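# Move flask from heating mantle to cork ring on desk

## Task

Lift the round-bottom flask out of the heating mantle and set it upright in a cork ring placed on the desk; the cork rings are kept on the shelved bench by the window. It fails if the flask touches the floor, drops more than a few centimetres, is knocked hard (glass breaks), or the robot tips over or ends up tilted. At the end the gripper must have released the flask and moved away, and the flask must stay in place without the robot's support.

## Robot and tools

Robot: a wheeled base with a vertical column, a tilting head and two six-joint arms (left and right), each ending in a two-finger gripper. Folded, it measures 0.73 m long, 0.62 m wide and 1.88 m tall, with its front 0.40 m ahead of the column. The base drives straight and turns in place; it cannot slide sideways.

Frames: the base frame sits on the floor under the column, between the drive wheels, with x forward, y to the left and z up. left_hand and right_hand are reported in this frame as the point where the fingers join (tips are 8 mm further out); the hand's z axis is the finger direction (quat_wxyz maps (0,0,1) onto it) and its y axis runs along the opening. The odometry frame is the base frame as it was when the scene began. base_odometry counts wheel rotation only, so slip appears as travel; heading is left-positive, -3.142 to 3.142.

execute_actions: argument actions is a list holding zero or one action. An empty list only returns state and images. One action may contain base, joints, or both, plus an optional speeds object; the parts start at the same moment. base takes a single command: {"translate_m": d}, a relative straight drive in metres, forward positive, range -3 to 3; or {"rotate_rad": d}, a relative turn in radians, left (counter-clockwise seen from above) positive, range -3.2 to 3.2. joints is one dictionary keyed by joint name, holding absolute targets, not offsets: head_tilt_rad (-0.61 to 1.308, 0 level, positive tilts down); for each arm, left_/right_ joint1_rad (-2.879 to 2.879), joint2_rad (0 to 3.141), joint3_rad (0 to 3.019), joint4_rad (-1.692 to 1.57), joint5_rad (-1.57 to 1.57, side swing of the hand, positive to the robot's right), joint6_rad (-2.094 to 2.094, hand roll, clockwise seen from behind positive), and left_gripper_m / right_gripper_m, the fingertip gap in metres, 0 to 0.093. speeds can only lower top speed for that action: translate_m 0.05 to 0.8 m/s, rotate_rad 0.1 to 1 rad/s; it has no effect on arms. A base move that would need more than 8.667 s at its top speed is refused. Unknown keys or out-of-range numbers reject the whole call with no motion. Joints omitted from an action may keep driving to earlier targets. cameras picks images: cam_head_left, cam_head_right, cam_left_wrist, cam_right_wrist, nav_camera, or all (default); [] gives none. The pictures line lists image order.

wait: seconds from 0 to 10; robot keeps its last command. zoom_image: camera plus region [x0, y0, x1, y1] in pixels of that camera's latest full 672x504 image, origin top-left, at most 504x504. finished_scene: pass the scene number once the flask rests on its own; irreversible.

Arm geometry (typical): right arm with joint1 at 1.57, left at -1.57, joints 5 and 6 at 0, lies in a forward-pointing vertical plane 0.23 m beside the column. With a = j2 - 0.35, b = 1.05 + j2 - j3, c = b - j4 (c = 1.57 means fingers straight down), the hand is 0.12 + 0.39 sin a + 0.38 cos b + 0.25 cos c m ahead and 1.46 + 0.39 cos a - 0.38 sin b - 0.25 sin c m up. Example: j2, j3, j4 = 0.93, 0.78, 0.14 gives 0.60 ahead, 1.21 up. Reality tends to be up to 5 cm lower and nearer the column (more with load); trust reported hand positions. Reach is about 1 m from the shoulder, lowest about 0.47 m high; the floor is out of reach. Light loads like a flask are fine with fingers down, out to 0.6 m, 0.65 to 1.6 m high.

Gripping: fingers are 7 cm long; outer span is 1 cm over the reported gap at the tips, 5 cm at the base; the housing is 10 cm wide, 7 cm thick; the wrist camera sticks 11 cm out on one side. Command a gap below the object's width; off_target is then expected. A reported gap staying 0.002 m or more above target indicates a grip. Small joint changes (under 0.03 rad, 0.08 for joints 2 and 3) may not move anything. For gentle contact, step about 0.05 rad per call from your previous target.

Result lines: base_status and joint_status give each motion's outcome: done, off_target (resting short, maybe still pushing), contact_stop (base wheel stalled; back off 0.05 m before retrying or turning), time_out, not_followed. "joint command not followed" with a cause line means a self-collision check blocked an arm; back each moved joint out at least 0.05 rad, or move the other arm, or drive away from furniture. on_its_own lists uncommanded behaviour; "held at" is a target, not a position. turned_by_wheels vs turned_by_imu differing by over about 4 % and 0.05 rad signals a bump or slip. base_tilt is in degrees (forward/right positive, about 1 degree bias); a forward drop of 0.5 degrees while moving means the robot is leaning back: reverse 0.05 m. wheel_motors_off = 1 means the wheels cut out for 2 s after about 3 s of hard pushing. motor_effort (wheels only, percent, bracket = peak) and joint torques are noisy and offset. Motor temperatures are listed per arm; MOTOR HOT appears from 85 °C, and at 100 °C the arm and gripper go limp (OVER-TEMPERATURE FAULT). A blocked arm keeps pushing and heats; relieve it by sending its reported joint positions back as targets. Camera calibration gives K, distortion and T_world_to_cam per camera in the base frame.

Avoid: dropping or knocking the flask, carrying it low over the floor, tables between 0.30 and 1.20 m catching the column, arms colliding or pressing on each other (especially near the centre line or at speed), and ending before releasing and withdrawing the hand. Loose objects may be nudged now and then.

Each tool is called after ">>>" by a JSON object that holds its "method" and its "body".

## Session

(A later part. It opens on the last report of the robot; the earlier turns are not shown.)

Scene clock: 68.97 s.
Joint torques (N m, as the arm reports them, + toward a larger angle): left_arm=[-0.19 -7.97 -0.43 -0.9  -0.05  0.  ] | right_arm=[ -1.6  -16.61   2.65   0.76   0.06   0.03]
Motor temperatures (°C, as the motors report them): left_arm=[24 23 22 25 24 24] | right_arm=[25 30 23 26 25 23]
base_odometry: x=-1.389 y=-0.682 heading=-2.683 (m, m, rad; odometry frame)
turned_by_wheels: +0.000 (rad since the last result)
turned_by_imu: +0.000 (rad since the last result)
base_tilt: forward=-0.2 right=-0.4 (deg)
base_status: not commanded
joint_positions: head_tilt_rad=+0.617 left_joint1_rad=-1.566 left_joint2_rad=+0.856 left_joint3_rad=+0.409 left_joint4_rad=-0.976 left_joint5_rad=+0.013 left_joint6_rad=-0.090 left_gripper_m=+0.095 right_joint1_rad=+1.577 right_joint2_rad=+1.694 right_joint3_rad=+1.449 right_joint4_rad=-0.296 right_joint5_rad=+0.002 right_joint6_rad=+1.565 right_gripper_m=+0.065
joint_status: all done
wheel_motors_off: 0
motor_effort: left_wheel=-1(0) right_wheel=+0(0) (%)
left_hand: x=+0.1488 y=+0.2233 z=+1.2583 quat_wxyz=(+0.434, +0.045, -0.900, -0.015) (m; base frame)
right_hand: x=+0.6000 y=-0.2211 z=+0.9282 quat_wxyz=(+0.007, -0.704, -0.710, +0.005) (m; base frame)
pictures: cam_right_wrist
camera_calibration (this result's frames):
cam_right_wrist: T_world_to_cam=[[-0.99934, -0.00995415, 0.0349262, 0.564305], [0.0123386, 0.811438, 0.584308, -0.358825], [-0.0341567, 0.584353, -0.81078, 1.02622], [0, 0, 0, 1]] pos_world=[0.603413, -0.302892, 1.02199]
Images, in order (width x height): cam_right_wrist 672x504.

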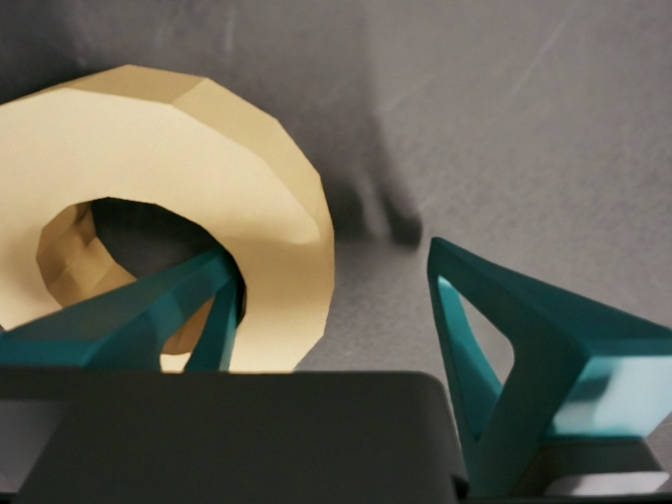

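>>> {"method": "execute_actions", "body": {"actions": [{"joints":{"right_gripper_m":0.0}}], "cameras": []}}

>>> {"method": "execute_actions", "body": {"actions": [{"joints":{"right_joint2_rad":1.2,"right_joint3_rad":1.17,"right_joint4_rad":-0.49},"base":{"translate_m":-1.1}}], "cameras": []}}

>>> {"method": "execute_actions", "body": {"actions": [{"base":{"rotate_rad":-1.4}}], "cameras": ["cam_head_right","cam_head_left"]}}

Scene clock: 73.63 s.
Joint torques (N m, as the arm reports them, + toward a larger angle): left_arm=[-0.39 -7.98 -0.38 -0.99 -0.03 -0.02] | right_arm=[ -1.65 -16.32   2.71   0.78   0.08   0.02]
Motor temperatures (°C, as the motors report them): left_arm=[24 23 22 25 24 24] | right_arm=[25 30 23 26 25 23]
base_odometry: x=-1.389 y=-0.682 heading=-2.683 (m, m, rad; odometry frame)
turned_by_wheels: +0.000 (rad since the last result)
turned_by_imu: -0.001 (rad since the last result)
base_tilt: forward=-0.2 right=-0.4 (deg)
base_status: not commanded
joint_positions: head_tilt_rad=+0.617 left_joint1_rad=-1.566 left_joint2_rad=+0.856 left_joint3_rad=+0.409 left_joint4_rad=-0.976 left_joint5_rad=+0.013 left_joint6_rad=-0.090 left_gripper_m=+0.095 right_joint1_rad=+1.577 right_joint2_rad=+1.694 right_joint3_rad=+1.449 right_joint4_rad=-0.296 right_joint5_rad=+0.001 right_joint6_rad=+1.565 right_gripper_m=+0.023
joint_status: right_gripper_m off_target (ended at +0.023, target +0.000)
wheel_motors_off: 0
motor_effort: left_wheel=+2(1) right_wheel=+0(0) (%)
left_hand: x=+0.1488 y=+0.2233 z=+1.2583 quat_wxyz=(+0.434, +0.045, -0.900, -0.015) (m; base frame)
right_hand: x=+0.6000 y=-0.2210 z=+0.9282 quat_wxyz=(+0.008, -0.704, -0.710, +0.004) (m; base frame)
pictures: none
No camera images: the call's "cameras" was empty. Leave "cameras" out to get every camera's image.

Scene clock: 77.00 s.
Joint torques (N m, as the arm reports them, + toward a larger angle): left_arm=[-0.19 -8.04 -0.17 -0.97 -0.03  0.01] | right_arm=[ -1.43 -13.8    4.3    0.68   0.08   0.02]
Motor temperatures (°C, as the motors report them): left_arm=[24 23 22 25 24 24] | right_arm=[25 30 23 26 25 23]
base_odometry: x=-0.402 y=-0.195 heading=-2.682 (m, m, rad; odometry frame)
turned_by_wheels: +0.000 (rad since the last result)
turned_by_imu: +0.000 (rad since the last result)
base_tilt: forward=-0.2 right=-0.4 (deg)
base_status: done
joint_positions: head_tilt_rad=+0.617 left_joint1_rad=-1.566 left_joint2_rad=+0.856 left_joint3_rad=+0.404 left_joint4_rad=-0.976 left_joint5_rad=+0.013 left_joint6_rad=-0.090 left_gripper_m=+0.095 right_joint1_rad=+1.577 right_joint2_rad=+1.178 right_joint3_rad=+1.172 right_joint4_rad=-0.491 right_joint5_rad=+0.001 right_joint6_rad=+1.565 right_gripper_m=+0.023
joint_status: all done
wheel_motors_off: 0
motor_effort: left_wheel=+0(62) right_wheel=+0(52) (%)
left_hand: x=+0.1461 y=+0.2233 z=+1.2591 quat_wxyz=(+0.436, +0.045, -0.899, -0.015) (m; base frame)
right_hand: x=+0.6041 y=-0.2222 z=+1.1379 quat_wxyz=(-0.008, -0.704, -0.710, -0.011) (m; base frame)
pictures: none
No camera images: the call's "cameras" was empty. Leave "cameras" out to get every camera's image.

Scene clock: 79.77 s.
Joint torques (N m, as the arm reports them, + toward a larger angle): left_arm=[-0.03 -8.   -0.21 -0.96 -0.04 -0.03] | right_arm=[ -1.78 -13.97   4.22   0.69   0.09   0.02]
Motor temperatures (°C, as the motors report them): left_arm=[24 23 22 25 24 24] | right_arm=[25 30 23 26 25 23]
base_odometry: x=-0.402 y=-0.195 heading=+2.202 (m, m, rad; odometry frame)
turned_by_wheels: -1.399 (rad since the last result)
turned_by_imu: -1.383 (rad since the last result)
base_tilt: forward=-0.2 right=-0.4 (deg)
base_status: done
joint_positions: head_tilt_rad=+0.617 left_joint1_rad=-1.566 left_joint2_rad=+0.856 left_joint3_rad=+0.404 left_joint4_rad=-0.976 left_joint5_rad=+0.013 left_joint6_rad=-0.090 left_gripper_m=+0.095 right_joint1_rad=+1.575 right_joint2_rad=+1.178 right_joint3_rad=+1.172 right_joint4_rad=-0.491 right_joint5_rad=+0.001 right_joint6_rad=+1.565 right_gripper_m=+0.023
joint_status: not commanded
wheel_motors_off: 0
motor_effort: left_wheel=+4(53) right_wheel=-3(39) (%)
left_hand: x=+0.1461 y=+0.2233 z=+1.2591 quat_wxyz=(+0.436, +0.045, -0.899, -0.015) (m; base frame)
right_hand: x=+0.6041 y=-0.2233 z=+1.1379 quat_wxyz=(-0.009, -0.704, -0.710, -0.011) (m; base frame)
pictures: cam_head_left, cam_head_right
camera_calibration (this result's frames):
cam_head_left: T_world_to_cam=[[0.0611467, -0.998126, 0.00220134, 0.0228379], [-0.563654, -0.0363503, -0.825211, 1.29926], [0.823744, 0.0492181, -0.564821, 0.757567], [0, 0, 0, 1]] pos_world=[0.106895, 0.0327375, 1.5]
cam_head_right: T_world_to_cam=[[0.0621682, -0.997856, -0.0204816, -0.0227102], [-0.579676, -0.0193943, -0.814616, 1.28833], [0.812472, 0.0625159, -0.579638, 0.785927], [0, 0, 0, 1]] pos_world=[0.109684, -0.0468082, 1.50459]
Images, in order (width x height): cam_head_left 672x504, cam_head_right 672x504.

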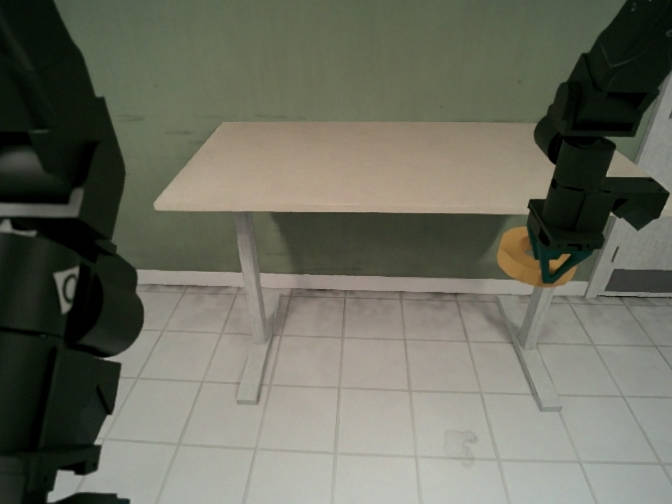

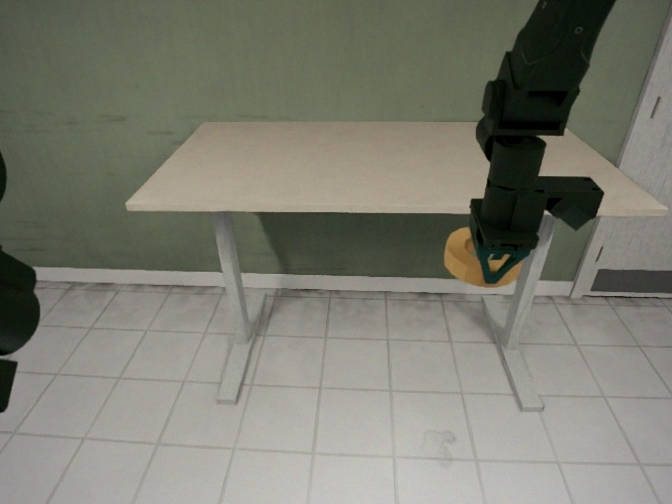

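>>> {"method": "execute_actions", "body": {"actions": [{"base":{"translate_m":0.68}}], "cameras": []}}

>>> {"method": "execute_actions", "body": {"actions": [{"joints":{"right_joint2_rad":1.52,"right_joint3_rad":1.37,"right_joint4_rad":-0.33,"head_tilt_rad":0.8}}], "cameras": ["cam_head_right"]}}

>>> {"method": "execute_actions", "body": {"actions": [{"joints":{"right_joint2_rad":1.6}}], "cameras": ["cam_head_right"]}}

Scene clock: 87.63 s.
Joint torques (N m, as the arm reports them, + toward a larger angle): left_arm=[-0.05 -7.99 -0.37 -1.03 -0.02 -0.02] | right_arm=[ -1.47 -13.97   4.28   0.61   0.1    0.02]
Motor temperatures (°C, as the motors report them): left_arm=[24 23 22 25 24 24] | right_arm=[25 30 23 26 25 23]
base_odometry: x=-0.803 y=+0.354 heading=+2.202 (m, m, rad; odometry frame)
turned_by_wheels: +0.000 (rad since the last result)
turned_by_imu: -0.002 (rad since the last result)
base_tilt: forward=-0.1 right=-0.4 (deg)
base_status: done
joint_positions: head_tilt_rad=+0.617 left_joint1_rad=-1.566 left_joint2_rad=+0.856 left_joint3_rad=+0.408 left_joint4_rad=-0.976 left_joint5_rad=+0.013 left_joint6_rad=-0.090 left_gripper_m=+0.095 right_joint1_rad=+1.575 right_joint2_rad=+1.179 right_joint3_rad=+1.173 right_joint4_rad=-0.490 right_joint5_rad=+0.001 right_joint6_rad=+1.565 right_gripper_m=+0.023
joint_status: not commanded
wheel_motors_off: 0
motor_effort: left_wheel=+0(58) right_wheel=+0(55) (%)
left_hand: x=+0.1482 y=+0.2233 z=+1.2585 quat_wxyz=(+0.435, +0.045, -0.899, -0.015) (m; base frame)
right_hand: x=+0.6039 y=-0.2233 z=+1.1371 quat_wxyz=(-0.008, -0.704, -0.710, -0.010) (m; base frame)
pictures: none
No camera images: the call's "cameras" was empty. Leave "cameras" out to get every camera's image.

Scene clock: 89.03 s.
Joint torques (N m, as the arm reports them, + toward a larger angle): left_arm=[-0.42 -8.17 -0.36 -1.02 -0.03 -0.02] | right_arm=[ -1.45 -17.49   3.49   0.61   0.1    0.02]
Motor temperatures (°C, as the motors report them): left_arm=[24 23 22 25 24 24] | right_arm=[25 30 23 26 25 23]
base_odometry: x=-0.803 y=+0.354 heading=+2.202 (m, m, rad; odometry frame)
turned_by_wheels: +0.000 (rad since the last result)
turned_by_imu: +0.000 (rad since the last result)
base_tilt: forward=-0.2 right=-0.4 (deg)
base_status: not commanded
joint_positions: head_tilt_rad=+0.802 left_joint1_rad=-1.566 left_joint2_rad=+0.856 left_joint3_rad=+0.408 left_joint4_rad=-0.976 left_joint5_rad=+0.013 left_joint6_rad=-0.090 left_gripper_m=+0.095 right_joint1_rad=+1.575 right_joint2_rad=+1.534 right_joint3_rad=+1.367 right_joint4_rad=-0.330 right_joint5_rad=+0.001 right_joint6_rad=+1.565 right_gripper_m=+0.023
joint_status: all done
wheel_motors_off: 0
motor_effort: left_wheel=+2(0) right_wheel=+0(1) (%)
left_hand: x=+0.1480 y=+0.2233 z=+1.2586 quat_wxyz=(+0.435, +0.045, -0.899, -0.015) (m; base frame)
right_hand: x=+0.6207 y=-0.2228 z=+0.9963 quat_wxyz=(-0.008, -0.704, -0.710, -0.011) (m; base frame)
pictures: cam_head_right
camera_calibration (this result's frames):
cam_head_right: T_world_to_cam=[[0.0573302, -0.997856, -0.0315852, -0.00536887], [-0.719841, -0.0193943, -0.693868, 1.10939], [0.691767, 0.0625159, -0.719409, 1.00721], [0, 0, 0, 1]] pos_world=[0.102137, -0.0468082, 1.4942]
Images, in order (width x height): cam_head_right 672x504.

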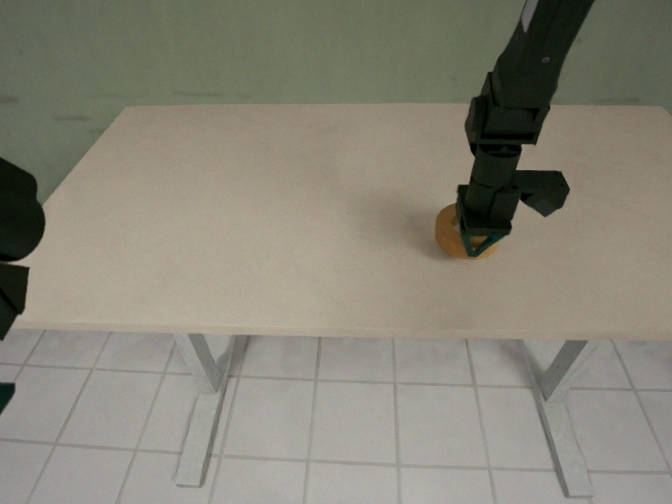

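Scene clock: 89.80 s.
Joint torques (N m, as the arm reports them, + toward a larger angle): left_arm=[-0.27 -8.47 -0.23 -1.07 -0.05  0.  ] | right_arm=[ -1.49 -15.51   3.05   0.48   0.1    0.02]
Motor temperatures (°C, as the motors report them): left_arm=[24 23 22 25 24 24] | right_arm=[25 30 23 26 25 23]
base_odometry: x=-0.803 y=+0.354 heading=+2.202 (m, m, rad; odometry frame)
turned_by_wheels: +0.000 (rad since the last result)
turned_by_imu: +0.000 (rad since the last result)
base_tilt: forward=-0.2 right=-0.4 (deg)
base_status: not commanded
joint_positions: head_tilt_rad=+0.802 left_joint1_rad=-1.566 left_joint2_rad=+0.856 left_joint3_rad=+0.408 left_joint4_rad=-0.976 left_joint5_rad=+0.013 left_joint6_rad=-0.090 left_gripper_m=+0.095 right_joint1_rad=+1.575 right_joint2_rad=+1.586 right_joint3_rad=+1.367 right_joint4_rad=-0.330 right_joint5_rad=+0.001 right_joint6_rad=+1.565 right_gripper_m=+0.023
joint_status: all done
wheel_motors_off: 0
motor_effort: left_wheel=+0(1) right_wheel=+0(0) (%)
left_hand: x=+0.1480 y=+0.2233 z=+1.2586 quat_wxyz=(+0.435, +0.045, -0.899, -0.015) (m; base frame)
right_hand: x=+0.5962 y=-0.2227 z=+0.9711 quat_wxyz=(+0.010, -0.704, -0.710, +0.008) (m; base frame)
pictures: cam_head_right
camera_calibration (this result's frames):
cam_head_right: T_world_to_cam=[[0.05733, -0.997856, -0.0315856, -0.00536826], [-0.719846, -0.0193943, -0.693863, 1.10938], [0.691763, 0.0625159, -0.719414, 1.00722], [0, 0, 0, 1]] pos_world=[0.102137, -0.0468082, 1.4942]
Images, in order (width x height): cam_head_right 672x504.

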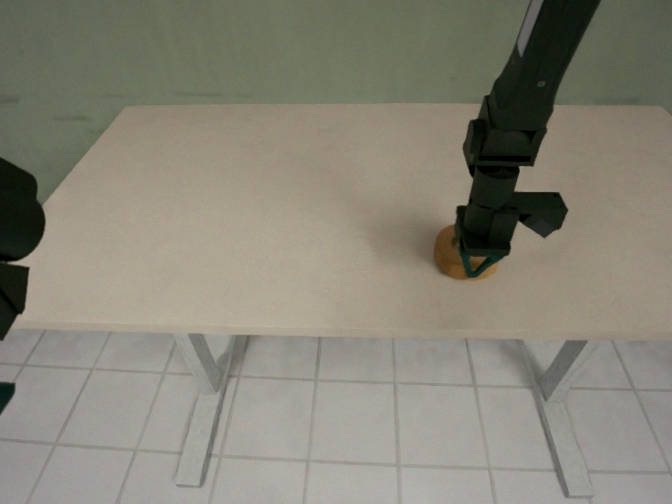

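>>> {"method": "execute_actions", "body": {"actions": [{"joints":{"right_joint2_rad":1.68,"right_joint3_rad":1.41}}], "cameras": []}}

>>> {"method": "execute_actions", "body": {"actions": [{"joints":{"right_gripper_m":0.05}}], "cameras": ["cam_right_wrist"]}}

>>> {"method": "execute_actions", "body": {"actions": [{"joints":{"right_joint2_rad":1.5}}], "cameras": []}}

>>> {"method": "execute_actions", "body": {"actions": [{"joints":{"right_joint2_rad":1.2,"right_joint3_rad":1.17,"right_joint4_rad":-0.49,"right_joint6_rad":0,"head_tilt_rad":0.6},"base":{"translate_m":-0.25}}], "cameras": ["cam_head_right"]}}

>>> {"method": "execute_actions", "body": {"actions": [{"base":{"rotate_rad":-1.45}}], "cameras": ["cam_head_right"]}}

Scene clock: 98.33 s.
Joint torques (N m, as the arm reports them, + toward a larger angle): left_arm=[-0.13 -8.68 -0.31 -0.99 -0.03 -0.04] | right_arm=[ -1.47 -11.96   4.3    0.69   0.1    0.02]
Motor temperatures (°C, as the motors report them): left_arm=[24 24 22 25 24 24] | right_arm=[25 30 23 26 25 23]
base_odometry: x=-0.803 y=+0.354 heading=+2.202 (m, m, rad; odometry frame)
turned_by_wheels: +0.000 (rad since the last result)
turned_by_imu: -0.001 (rad since the last result)
base_tilt: forward=-0.2 right=-0.4 (deg)
base_status: not commanded
joint_positions: head_tilt_rad=+0.802 left_joint1_rad=-1.566 left_joint2_rad=+0.856 left_joint3_rad=+0.407 left_joint4_rad=-0.976 left_joint5_rad=+0.013 left_joint6_rad=-0.090 left_gripper_m=+0.095 right_joint1_rad=+1.575 right_joint2_rad=+1.611 right_joint3_rad=+1.391 right_joint4_rad=-0.335 right_joint5_rad=+0.001 right_joint6_rad=+1.565 right_gripper_m=+0.023
joint_status: all done
wheel_motors_off: 0
motor_effort: left_wheel=+0(2) right_wheel=+1(1) (%)
left_hand: x=+0.1478 y=+0.2233 z=+1.2586 quat_wxyz=(+0.435, +0.045, -0.899, -0.015) (m; base frame)
right_hand: x=+0.5977 y=-0.2227 z=+0.9621 quat_wxyz=(+0.012, -0.704, -0.710, +0.010) (m; base frame)
pictures: none
No camera images: the call's "cameras" was empty. Leave "cameras" out to get every camera's image.

Scene clock: 99.03 s.
Joint torques (N m, as the arm reports them, + toward a larger angle): left_arm=[-0.05 -8.25 -0.3  -1.07 -0.05  0.01] | right_arm=[ -1.46 -12.93   3.71   0.71   0.1    0.03]
Motor temperatures (°C, as the motors report them): left_arm=[24 24 22 25 24 24] | right_arm=[25 30 23 26 25 23]
base_odometry: x=-0.803 y=+0.354 heading=+2.202 (m, m, rad; odometry frame)
turned_by_wheels: +0.000 (rad since the last result)
turned_by_imu: +0.000 (rad since the last result)
base_tilt: forward=-0.2 right=-0.4 (deg)
base_status: not commanded
joint_positions: head_tilt_rad=+0.802 left_joint1_rad=-1.566 left_joint2_rad=+0.856 left_joint3_rad=+0.407 left_joint4_rad=-0.976 left_joint5_rad=+0.013 left_joint6_rad=-0.090 left_gripper_m=+0.095 right_joint1_rad=+1.575 right_joint2_rad=+1.624 right_joint3_rad=+1.398 right_joint4_rad=-0.335 right_joint5_rad=+0.001 right_joint6_rad=+1.565 right_gripper_m=+0.050
joint_status: all done
wheel_motors_off: 0
motor_effort: left_wheel=+1(1) right_wheel=+2(2) (%)
left_hand: x=+0.1476 y=+0.2233 z=+1.2587 quat_wxyz=(+0.435, +0.045, -0.899, -0.015) (m; base frame)
right_hand: x=+0.5948 y=-0.2227 z=+0.9565 quat_wxyz=(+0.015, -0.704, -0.710, +0.012) (m; base frame)
pictures: cam_right_wrist
camera_calibration (this result's frames):
cam_right_wrist: T_world_to_cam=[[-0.998404, -0.00807252, 0.0558982, 0.537918], [0.026085, 0.811937, 0.583162, -0.38099], [-0.0500934, 0.58369, -0.81043, 1.05887], [0, 0, 0, 1]] pos_world=[0.60004, -0.304372, 1.05025]
Images, in order (width x height): cam_right_wrist 672x504.

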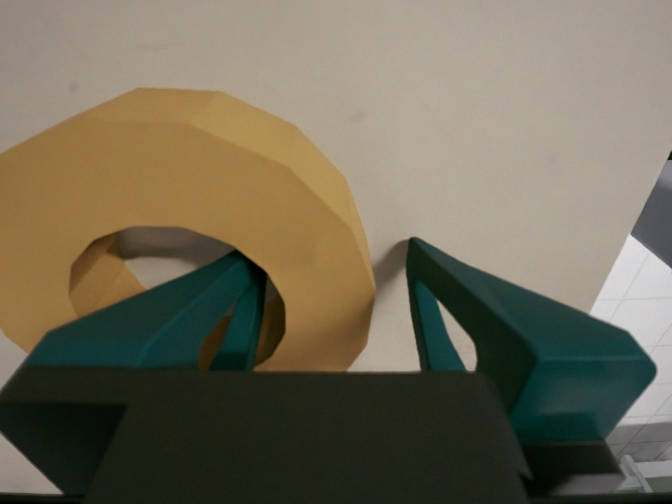

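Scene clock: 100.37 s.
Joint torques (N m, as the arm reports them, + toward a larger angle): left_arm=[-0.16 -8.31 -0.32 -0.99 -0.04 -0.04] | right_arm=[ -1.38 -17.22   4.81   1.02   0.11   0.01]
Motor temperatures (°C, as the motors report them): left_arm=[24 24 22 25 24 24] | right_arm=[25 30 23 26 25 23]
base_odometry: x=-0.803 y=+0.354 heading=+2.202 (m, m, rad; odometry frame)
turned_by_wheels: +0.000 (rad since the last result)
turned_by_imu: +0.000 (rad since the last result)
base_tilt: forward=-0.1 right=-0.4 (deg)
base_status: not commanded
joint_positions: head_tilt_rad=+0.802 left_joint1_rad=-1.566 left_joint2_rad=+0.856 left_joint3_rad=+0.407 left_joint4_rad=-0.976 left_joint5_rad=+0.013 left_joint6_rad=-0.090 left_gripper_m=+0.095 right_joint1_rad=+1.575 right_joint2_rad=+1.498 right_joint3_rad=+1.398 right_joint4_rad=-0.335 right_joint5_rad=+0.001 right_joint6_rad=+1.565 right_gripper_m=+0.050
joint_status: all done
wheel_motors_off: 0
motor_effort: left_wheel=+2(1) right_wheel=+1(2) (%)
left_hand: x=+0.1476 y=+0.2233 z=+1.2587 quat_wxyz=(+0.435, +0.045, -0.899, -0.015) (m; base frame)
right_hand: x=+0.6540 y=-0.2228 z=+1.0197 quat_wxyz=(-0.030, -0.704, -0.709, -0.032) (m; base frame)
pictures: none
No camera images: the call's "cameras" was empty. Leave "cameras" out to get every camera's image.

Scene clock: 102.43 s.
Joint torques (N m, as the arm reports them, + toward a larger angle): left_arm=[-0.08 -8.34 -0.15 -1.03 -0.03 -0.02] | right_arm=[ -1.37 -14.54   4.08   0.61   0.    -0.12]
Motor temperatures (°C, as the motors report them): left_arm=[24 24 22 25 24 24] | right_arm=[25 30 23 26 25 23]
base_odometry: x=-0.656 y=+0.153 heading=+2.202 (m, m, rad; odometry frame)
turned_by_wheels: +0.000 (rad since the last result)
turned_by_imu: +0.000 (rad since the last result)
base_tilt: forward=-0.2 right=-0.4 (deg)
base_status: done
joint_positions: head_tilt_rad=+0.617 left_joint1_rad=-1.566 left_joint2_rad=+0.856 left_joint3_rad=+0.404 left_joint4_rad=-0.976 left_joint5_rad=+0.013 left_joint6_rad=-0.090 left_gripper_m=+0.095 right_joint1_rad=+1.575 right_joint2_rad=+1.187 right_joint3_rad=+1.176 right_joint4_rad=-0.488 right_joint5_rad=+0.001 right_joint6_rad=+0.007 right_gripper_m=+0.050
joint_status: all done
wheel_motors_off: 0
motor_effort: left_wheel=-2(42) right_wheel=-2(32) (%)
left_hand: x=+0.1457 y=+0.2233 z=+1.2593 quat_wxyz=(+0.437, +0.045, -0.898, -0.015) (m; base frame)
right_hand: x=+0.6039 y=-0.2233 z=+1.1340 quat_wxyz=(-0.012, -0.002, -1.000, -0.002) (m; base frame)
pictures: cam_head_right
camera_calibration (this result's frames):
cam_head_right: T_world_to_cam=[[0.0621571, -0.997856, -0.0205153, -0.0226578], [-0.580117, -0.0193943, -0.814302, 1.28787], [0.812158, 0.0625159, -0.580078, 0.78662], [0, 0, 0, 1]] pos_world=[0.109664, -0.0468082, 1.50455]
Images, in order (width x height): cam_head_right 672x504.

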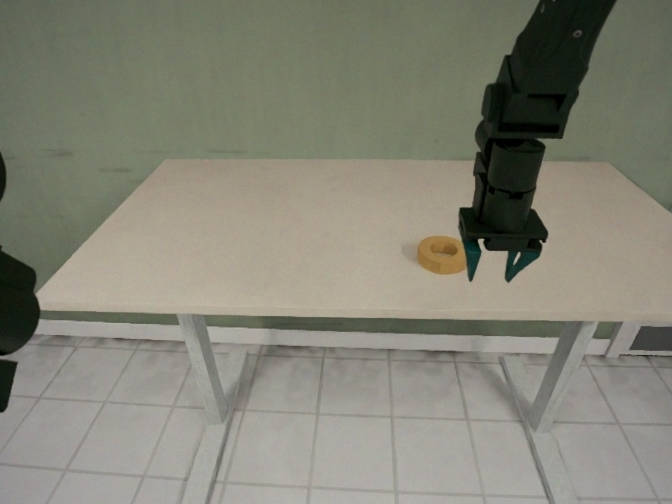

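Scene clock: 105.20 s.
Joint torques (N m, as the arm reports them, + toward a larger angle): left_arm=[ 0.14 -8.26 -0.16 -1.05 -0.03 -0.02] | right_arm=[ -1.37 -14.56   4.06   0.62   0.01  -0.11]
Motor temperatures (°C, as the motors report them): left_arm=[24 24 22 25 24 24] | right_arm=[25 30 23 26 25 23]
base_odometry: x=-0.656 y=+0.153 heading=+0.753 (m, m, rad; odometry frame)
turned_by_wheels: -1.449 (rad since the last result)
turned_by_imu: -1.431 (rad since the last result)
base_tilt: forward=-0.2 right=-0.4 (deg)
base_status: done
joint_positions: head_tilt_rad=+0.617 left_joint1_rad=-1.566 left_joint2_rad=+0.856 left_joint3_rad=+0.404 left_joint4_rad=-0.976 left_joint5_rad=+0.013 left_joint6_rad=-0.090 left_gripper_m=+0.095 right_joint1_rad=+1.575 right_joint2_rad=+1.187 right_joint3_rad=+1.176 right_joint4_rad=-0.488 right_joint5_rad=+0.001 right_joint6_rad=+0.007 right_gripper_m=+0.050
joint_status: not commanded
wheel_motors_off: 0
motor_effort: left_wheel=+1(39) right_wheel=-3(54) (%)
left_hand: x=+0.1457 y=+0.2233 z=+1.2593 quat_wxyz=(+0.437, +0.045, -0.898, -0.015) (m; base frame)
right_hand: x=+0.6039 y=-0.2235 z=+1.1340 quat_wxyz=(-0.012, -0.002, -1.000, -0.001) (m; base frame)
pictures: cam_head_right
camera_calibration (this result's frames):
cam_head_right: T_world_to_cam=[[0.0621571, -0.997856, -0.0205153, -0.0226579], [-0.580117, -0.0193943, -0.814303, 1.28787], [0.812158, 0.0625159, -0.580078, 0.78662], [0, 0, 0, 1]] pos_world=[0.109664, -0.0468082, 1.50455]
Images, in order (width x height): cam_head_right 672x504.

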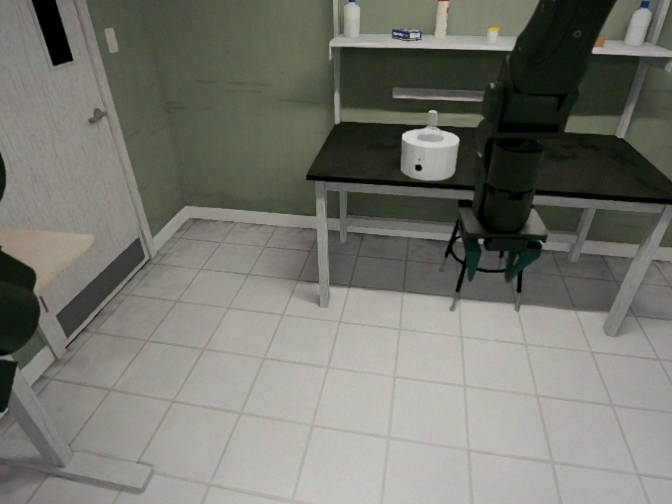

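>>> {"method": "execute_actions", "body": {"actions": [{"base":{"rotate_rad":-0.055}}], "cameras": []}}

>>> {"method": "execute_actions", "body": {"actions": [{"base":{"translate_m":1.0},"joints":{"right_gripper_m":0.09,"head_tilt_rad":0.8}}], "cameras": ["cam_head_right","cam_head_left"]}}

Scene clock: 109.77 s.
Joint torques (N m, as the arm reports them, + toward a larger angle): left_arm=[-0.15 -8.06 -0.02 -1.02 -0.04 -0.02] | right_arm=[ -1.27 -14.83   4.09   0.63   0.02  -0.11]
Motor temperatures (°C, as the motors report them): left_arm=[24 24 22 25 24 24] | right_arm=[25 30 23 26 25 23]
base_odometry: x=-0.656 y=+0.153 heading=+0.699 (m, m, rad; odometry frame)
turned_by_wheels: -0.054 (rad since the last result)
turned_by_imu: -0.055 (rad since the last result)
base_tilt: forward=-0.2 right=-0.4 (deg)
base_status: done
joint_positions: head_tilt_rad=+0.617 left_joint1_rad=-1.566 left_joint2_rad=+0.856 left_joint3_rad=+0.404 left_joint4_rad=-0.976 left_joint5_rad=+0.013 left_joint6_rad=-0.090 left_gripper_m=+0.095 right_joint1_rad=+1.574 right_joint2_rad=+1.187 right_joint3_rad=+1.176 right_joint4_rad=-0.488 right_joint5_rad=+0.001 right_joint6_rad=+0.007 right_gripper_m=+0.050
joint_status: not commanded
wheel_motors_off: 0
motor_effort: left_wheel=+2(31) right_wheel=-3(31) (%)
left_hand: x=+0.1457 y=+0.2233 z=+1.2593 quat_wxyz=(+0.437, +0.045, -0.898, -0.015) (m; base frame)
right_hand: x=+0.6039 y=-0.2239 z=+1.1340 quat_wxyz=(-0.012, -0.003, -1.000, -0.001) (m; base frame)
pictures: none
No camera images: the call's "cameras" was empty. Leave "cameras" out to get every camera's image.

Scene clock: 112.87 s.
Joint torques (N m, as the arm reports them, + toward a larger angle): left_arm=[-0.47 -8.32 -0.46 -1.05 -0.05 -0.01] | right_arm=[ -1.16 -14.66   4.05   0.62   0.02  -0.11]
Motor temperatures (°C, as the motors report them): left_arm=[24 24 22 25 24 24] | right_arm=[25 30 23 26 25 23]
base_odometry: x=+0.110 y=+0.796 heading=+0.698 (m, m, rad; odometry frame)
turned_by_wheels: +0.000 (rad since the last result)
turned_by_imu: -0.001 (rad since the last result)
base_tilt: forward=-0.2 right=-0.4 (deg)
base_status: done
joint_positions: head_tilt_rad=+0.803 left_joint1_rad=-1.566 left_joint2_rad=+0.856 left_joint3_rad=+0.409 left_joint4_rad=-0.976 left_joint5_rad=+0.013 left_joint6_rad=-0.090 left_gripper_m=+0.095 right_joint1_rad=+1.574 right_joint2_rad=+1.187 right_joint3_rad=+1.176 right_joint4_rad=-0.488 right_joint5_rad=+0.001 right_joint6_rad=+0.007 right_gripper_m=+0.090
joint_status: all done
wheel_motors_off: 0
motor_effort: left_wheel=-1(57) right_wheel=+0(55) (%)
left_hand: x=+0.1484 y=+0.2233 z=+1.2584 quat_wxyz=(+0.434, +0.045, -0.899, -0.015) (m; base frame)
right_hand: x=+0.6039 y=-0.2239 z=+1.1340 quat_wxyz=(-0.012, -0.003, -1.000, -0.001) (m; base frame)
pictures: cam_head_left, cam_head_right
camera_calibration (this result's frames):
cam_head_left: T_world_to_cam=[[0.0604992, -0.998126, -0.00914398, 0.0403421], [-0.706532, -0.0363503, -0.706746, 1.12397], [0.70509, 0.0492181, -0.707408, 0.983084], [0, 0, 0, 1]] pos_world=[0.0985175, 0.0327375, 1.49017]
cam_head_right: T_world_to_cam=[[0.0573085, -0.997856, -0.0316246, -0.00530703], [-0.720318, -0.0193943, -0.693372, 1.10865], [0.691272, 0.0625159, -0.719885, 1.00797], [0, 0, 0, 1]] pos_world=[0.102106, -0.0468082, 1.49416]
Images, in order (width x height): cam_head_left 672x504, cam_head_right 672x504.

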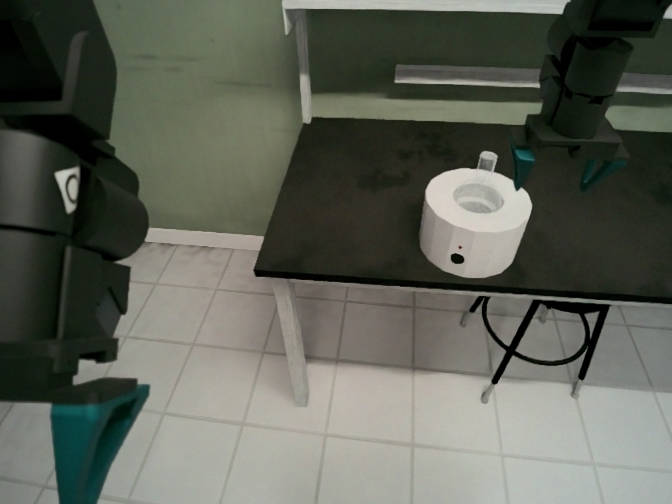

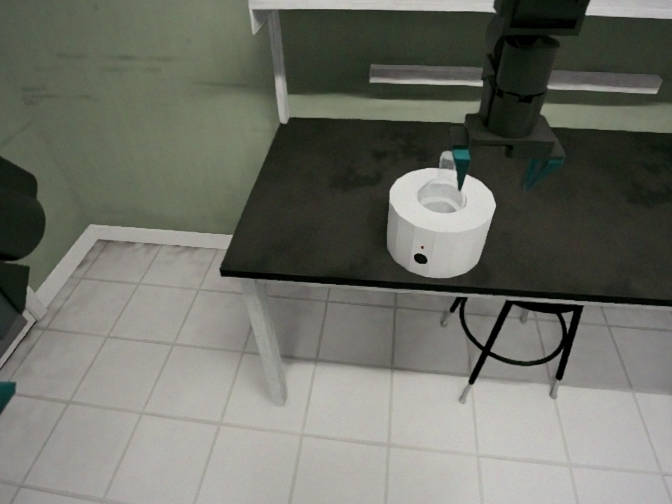

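>>> {"method": "execute_actions", "body": {"actions": [{"base":{"translate_m":0.24},"joints":{"right_joint2_rad":1.34,"right_joint3_rad":1.24,"right_joint4_rad":-0.42}}], "cameras": ["cam_head_right","cam_right_wrist"]}}

Scene clock: 117.80 s.
Joint torques (N m, as the arm reports them, + toward a larger angle): left_arm=[ 0.04 -7.96 -0.34 -1.08 -0.03 -0.02] | right_arm=[ -1.31 -16.05   5.02   0.94   0.01  -0.11]
Motor temperatures (°C, as the motors report them): left_arm=[24 24 22 25 24 24] | right_arm=[25 30 23 26 25 23]
base_odometry: x=+0.294 y=+0.950 heading=+0.698 (m, m, rad; odometry frame)
turned_by_wheels: +0.000 (rad since the last result)
turned_by_imu: -0.001 (rad since the last result)
base_tilt: forward=-0.2 right=-0.4 (deg)
base_status: done
joint_positions: head_tilt_rad=+0.803 left_joint1_rad=-1.566 left_joint2_rad=+0.856 left_joint3_rad=+0.407 left_joint4_rad=-0.976 left_joint5_rad=+0.013 left_joint6_rad=-0.090 left_gripper_m=+0.095 right_joint1_rad=+1.574 right_joint2_rad=+1.341 right_joint3_rad=+1.222 right_joint4_rad=-0.427 right_joint5_rad=+0.001 right_joint6_rad=+0.007 right_gripper_m=+0.090
joint_status: all done
wheel_motors_off: 0
motor_effort: left_wheel=+1(36) right_wheel=+0(32) (%)
left_hand: x=+0.1477 y=+0.2233 z=+1.2586 quat_wxyz=(+0.435, +0.045, -0.899, -0.015) (m; base frame)
right_hand: x=+0.5913 y=-0.2238 z=+1.0689 quat_wxyz=(+0.011, -0.003, -1.000, -0.001) (m; base frame)
pictures: cam_head_right, cam_right_wrist
camera_calibration (this result's frames):
cam_head_right: T_world_to_cam=[[0.0573023, -0.997856, -0.0316358, -0.00528949], [-0.720454, -0.0193943, -0.693232, 1.10844], [0.691132, 0.0625159, -0.72002, 1.00818], [0, 0, 0, 1]] pos_world=[0.102097, -0.0468082, 1.49415]
cam_right_wrist: T_world_to_cam=[[-0.00435032, -0.999861, 0.016098, -0.239076], [-0.80015, 0.013136, 0.599657, -0.153373], [-0.599785, -0.0102721, -0.800095, 1.33154], [0, 0, 0, 1]] pos_world=[0.674873, -0.223351, 1.16118]
Images, in order (width x height): cam_head_right 672x504, cam_right_wrist 672x504.

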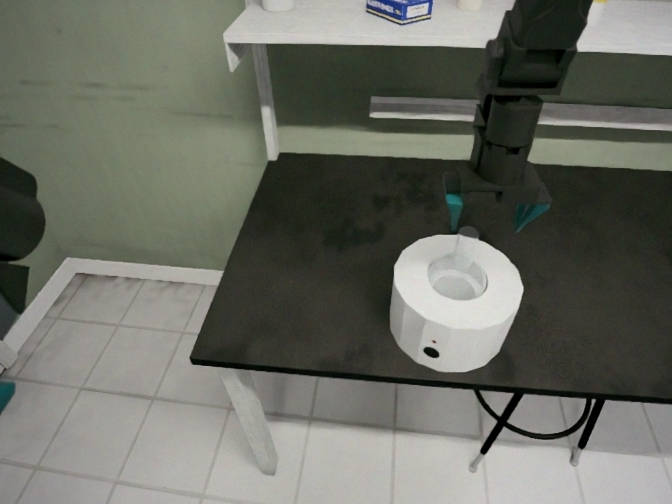

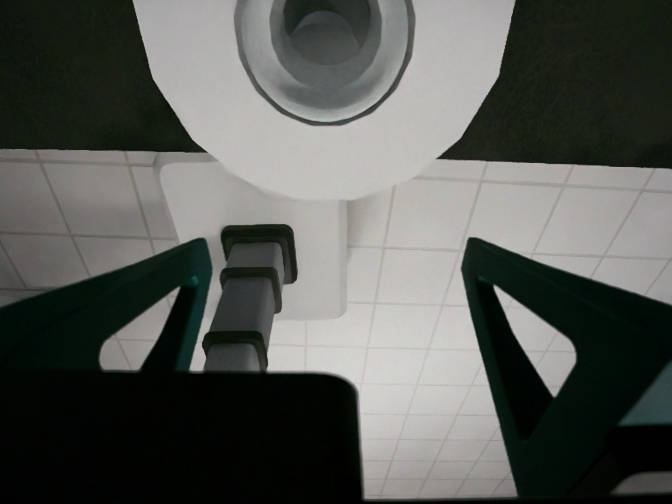

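>>> {"method": "execute_actions", "body": {"actions": [{"base":{"translate_m":0.06},"joints":{"right_joint2_rad":1.47,"right_joint3_rad":1.31,"right_joint4_rad":-0.36}}], "cameras": ["cam_head_right","cam_right_wrist"]}}

Scene clock: 123.70 s.
Joint torques (N m, as the arm reports them, + toward a larger angle): left_arm=[-0.01 -8.24 -0.3  -1.05 -0.01 -0.02] | right_arm=[ -1.19 -15.68   4.35   1.01   0.02  -0.1 ]
Motor temperatures (°C, as the motors report them): left_arm=[24 24 22 25 24 24] | right_arm=[25 31 23 26 25 23]
base_odometry: x=+0.340 y=+0.989 heading=+0.698 (m, m, rad; odometry frame)
turned_by_wheels: +0.000 (rad since the last result)
turned_by_imu: -0.001 (rad since the last result)
base_tilt: forward=-0.2 right=-0.4 (deg)
base_status: done
joint_positions: head_tilt_rad=+0.803 left_joint1_rad=-1.566 left_joint2_rad=+0.856 left_joint3_rad=+0.407 left_joint4_rad=-0.976 left_joint5_rad=+0.013 left_joint6_rad=-0.090 left_gripper_m=+0.095 right_joint1_rad=+1.574 right_joint2_rad=+1.456 right_joint3_rad=+1.297 right_joint4_rad=-0.367 right_joint5_rad=+0.001 right_joint6_rad=+0.007 right_gripper_m=+0.090
joint_status: all done
wheel_motors_off: 0
motor_effort: left_wheel=+0(35) right_wheel=+0(33) (%)
left_hand: x=+0.1476 y=+0.2233 z=+1.2587 quat_wxyz=(+0.435, +0.045, -0.899, -0.015) (m; base frame)
right_hand: x=+0.6046 y=-0.2236 z=+1.0248 quat_wxyz=(+0.001, -0.003, -1.000, -0.001) (m; base frame)
pictures: cam_head_right, cam_right_wrist
camera_calibration (this result's frames):
cam_head_right: T_world_to_cam=[[0.0572997, -0.997856, -0.0316404, -0.00528226], [-0.72051, -0.0193943, -0.693174, 1.10835], [0.691074, 0.0625159, -0.720076, 1.00827], [0, 0, 0, 1]] pos_world=[0.102093, -0.0468082, 1.49415]
cam_right_wrist: T_world_to_cam=[[-0.00474861, -0.999861, 0.0159687, -0.237801], [-0.812775, 0.013162, 0.582428, -0.0910803], [-0.582558, -0.0102132, -0.812725, 1.30676], [0, 0, 0, 1]] pos_world=[0.686107, -0.223223, 1.11888]
Images, in order (width x height): cam_head_right 672x504, cam_right_wrist 672x504.

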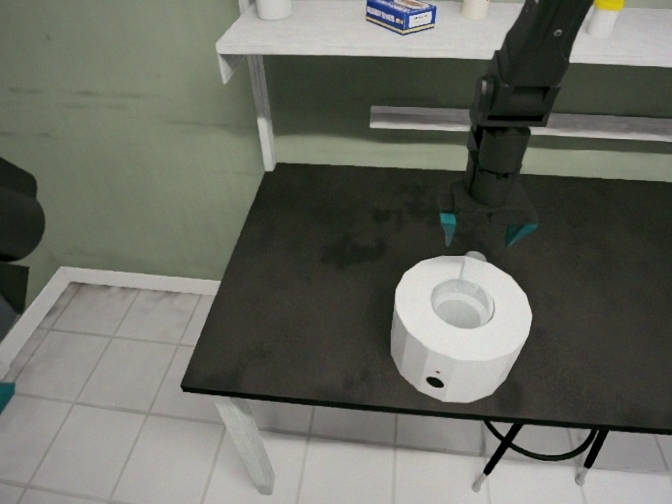

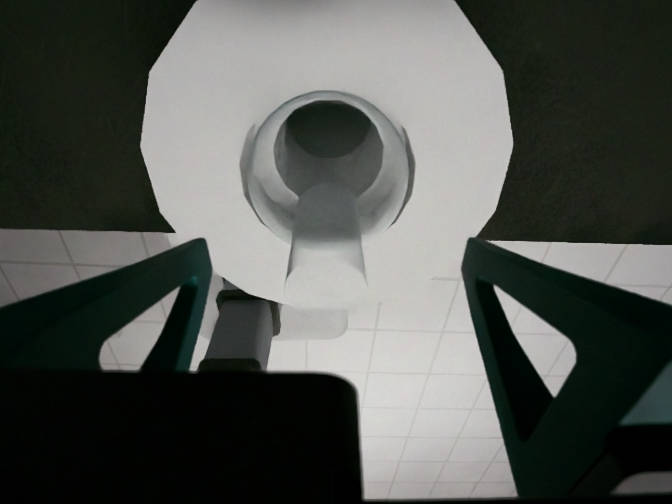

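>>> {"method": "execute_actions", "body": {"actions": [{"base":{"translate_m":0.015},"joints":{"right_joint2_rad":1.55,"right_joint4_rad":-0.33}}], "cameras": ["cam_head_right","cam_right_wrist"]}}

Scene clock: 128.17 s.
Joint torques (N m, as the arm reports them, + toward a larger angle): left_arm=[-0.25 -8.24 -0.34 -1.03 -0.03 -0.03] | right_arm=[ -1.33 -15.45   3.22   0.85   0.01  -0.11]
Motor temperatures (°C, as the motors report them): left_arm=[24 24 22 25 24 24] | right_arm=[25 31 23 26 25 23]
base_odometry: x=+0.351 y=+0.998 heading=+0.698 (m, m, rad; odometry frame)
turned_by_wheels: +0.000 (rad since the last result)
turned_by_imu: -0.001 (rad since the last result)
base_tilt: forward=-0.1 right=-0.3 (deg)
base_status: done
joint_positions: head_tilt_rad=+0.803 left_joint1_rad=-1.566 left_joint2_rad=+0.856 left_joint3_rad=+0.408 left_joint4_rad=-0.976 left_joint5_rad=+0.013 left_joint6_rad=-0.090 left_gripper_m=+0.095 right_joint1_rad=+1.574 right_joint2_rad=+1.537 right_joint3_rad=+1.304 right_joint4_rad=-0.337 right_joint5_rad=+0.001 right_joint6_rad=+0.007 right_gripper_m=+0.090
joint_status: all done
wheel_motors_off: 0
motor_effort: left_wheel=+1(34) right_wheel=+0(33) (%)
left_hand: x=+0.1480 y=+0.2233 z=+1.2586 quat_wxyz=(+0.435, +0.045, -0.899, -0.015) (m; base frame)
right_hand: x=+0.5789 y=-0.2236 z=+0.9872 quat_wxyz=(+0.023, -0.003, -1.000, -0.001) (m; base frame)
pictures: cam_head_right, cam_right_wrist
camera_calibration (this result's frames):
cam_head_right: T_world_to_cam=[[0.0572984, -0.997856, -0.0316429, -0.00527844], [-0.720539, -0.0193943, -0.693143, 1.10831], [0.691043, 0.0625159, -0.720105, 1.00832], [0, 0, 0, 1]] pos_world=[0.102091, -0.0468082, 1.49414]
cam_right_wrist: T_world_to_cam=[[-0.00389907, -0.999861, 0.0162334, -0.238015], [-0.785509, 0.0131084, 0.618711, -0.141606], [-0.618838, -0.0103391, -0.785451, 1.25525], [0, 0, 0, 1]] pos_world=[0.664634, -0.223147, 1.07741]
Images, in order (width x height): cam_head_right 672x504, cam_right_wrist 672x504.

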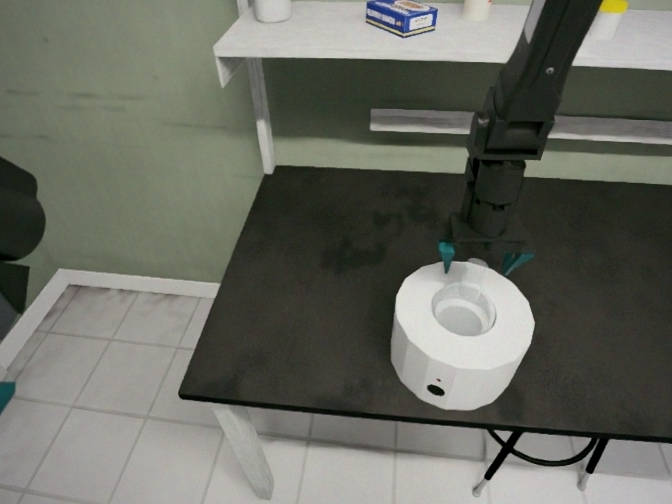

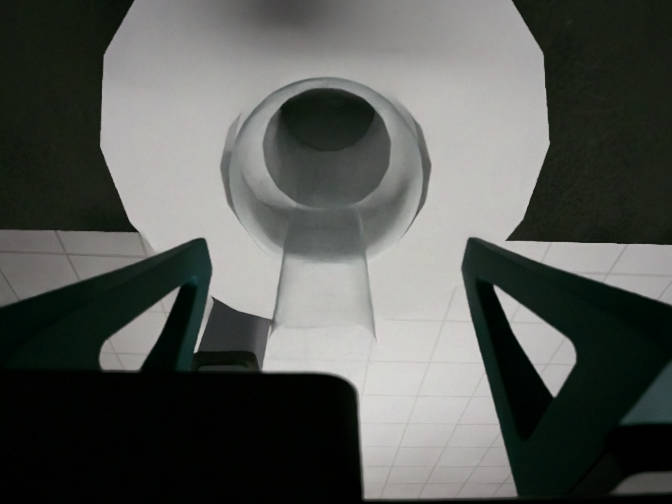

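>>> {"method": "execute_actions", "body": {"actions": [{"base":{"translate_m":-0.01}}], "cameras": []}}

>>> {"method": "execute_actions", "body": {"actions": [{"joints":{"right_gripper_m":0.0}}], "cameras": ["cam_head_right","cam_right_wrist"]}}

Scene clock: 132.43 s.
Joint torques (N m, as the arm reports them, + toward a larger angle): left_arm=[-0.18 -8.01 -0.09 -1.   -0.02 -0.04] | right_arm=[ -1.39 -15.33   3.27   0.83   0.02  -0.11]
Motor temperatures (°C, as the motors report them): left_arm=[24 24 22 25 24 24] | right_arm=[25 31 23 26 25 23]
base_odometry: x=+0.344 y=+0.992 heading=+0.698 (m, m, rad; odometry frame)
turned_by_wheels: +0.000 (rad since the last result)
turned_by_imu: -0.001 (rad since the last result)
base_tilt: forward=-0.2 right=-0.4 (deg)
base_status: done
joint_positions: head_tilt_rad=+0.803 left_joint1_rad=-1.566 left_joint2_rad=+0.856 left_joint3_rad=+0.403 left_joint4_rad=-0.976 left_joint5_rad=+0.013 left_joint6_rad=-0.090 left_gripper_m=+0.095 right_joint1_rad=+1.574 right_joint2_rad=+1.537 right_joint3_rad=+1.303 right_joint4_rad=-0.337 right_joint5_rad=+0.001 right_joint6_rad=+0.007 right_gripper_m=+0.090
joint_status: not commanded
wheel_motors_off: 0
motor_effort: left_wheel=+2(33) right_wheel=+0(33) (%)
left_hand: x=+0.1455 y=+0.2233 z=+1.2593 quat_wxyz=(+0.437, +0.045, -0.898, -0.015) (m; base frame)
right_hand: x=+0.5784 y=-0.2236 z=+0.9871 quat_wxyz=(+0.024, -0.003, -1.000, -0.001) (m; base frame)
pictures: none
No camera images: the call's "cameras" was empty. Leave "cameras" out to get every camera's image.

Scene clock: 133.13 s.
Joint torques (N m, as the arm reports them, + toward a larger angle): left_arm=[ 0.   -8.38 -0.03 -1.08 -0.01  0.  ] | right_arm=[ -1.32 -15.27   3.32   0.82   0.23  -0.1 ]
Motor temperatures (°C, as the motors report them): left_arm=[24 24 22 25 24 24] | right_arm=[25 31 23 26 25 23]
base_odometry: x=+0.344 y=+0.992 heading=+0.698 (m, m, rad; odometry frame)
turned_by_wheels: +0.000 (rad since the last result)
turned_by_imu: +0.000 (rad since the last result)
base_tilt: forward=-0.2 right=-0.4 (deg)
base_status: not commanded
joint_positions: head_tilt_rad=+0.803 left_joint1_rad=-1.566 left_joint2_rad=+0.856 left_joint3_rad=+0.403 left_joint4_rad=-0.976 left_joint5_rad=+0.013 left_joint6_rad=-0.090 left_gripper_m=+0.095 right_joint1_rad=+1.574 right_joint2_rad=+1.537 right_joint3_rad=+1.303 right_joint4_rad=-0.337 right_joint5_rad=-0.005 right_joint6_rad=+0.006 right_gripper_m=+0.033
joint_status: right_gripper_m off_target (ended at +0.033, target +0.000)
wheel_motors_off: 0
motor_effort: left_wheel=+2(1) right_wheel=+0(0) (%)
left_hand: x=+0.1455 y=+0.2233 z=+1.2593 quat_wxyz=(+0.437, +0.045, -0.898, -0.015) (m; base frame)
right_hand: x=+0.5784 y=-0.2226 z=+0.9871 quat_wxyz=(+0.024, -0.002, -1.000, -0.004) (m; base frame)
pictures: cam_head_right, cam_right_wrist
camera_calibration (this result's frames):
cam_head_right: T_world_to_cam=[[0.0572919, -0.997856, -0.0316545, -0.00526016], [-0.72068, -0.0193943, -0.692996, 1.10809], [0.690896, 0.0625159, -0.720246, 1.00854], [0, 0, 0, 1]] pos_world=[0.102082, -0.0468082, 1.49413]
cam_right_wrist: T_world_to_cam=[[-0.00377511, -0.999938, 0.0105043, -0.231467], [-0.785034, 0.00947036, 0.619381, -0.143689], [-0.619442, -0.00590801, -0.78502, 1.25582], [0, 0, 0, 1]] pos_world=[0.664235, -0.222672, 1.07728]
Images, in order (width x height): cam_head_right 672x504, cam_right_wrist 672x504.

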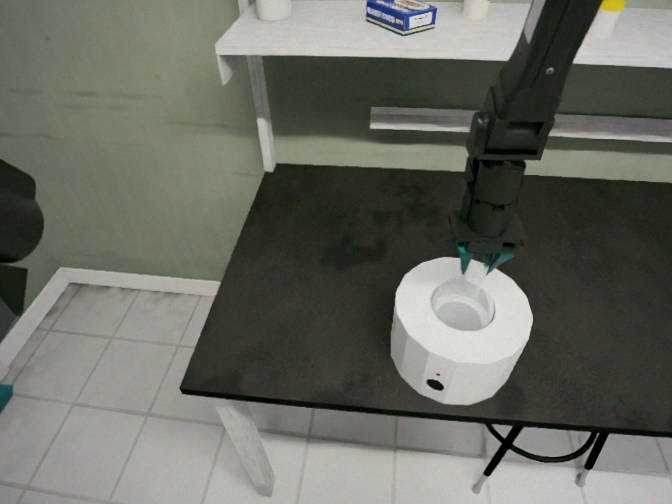

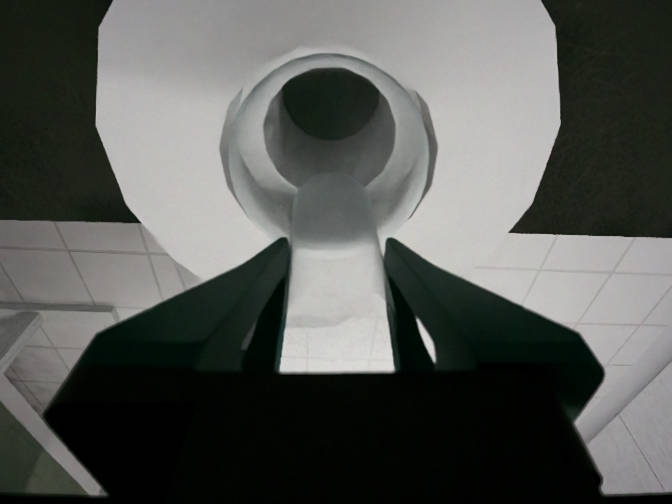

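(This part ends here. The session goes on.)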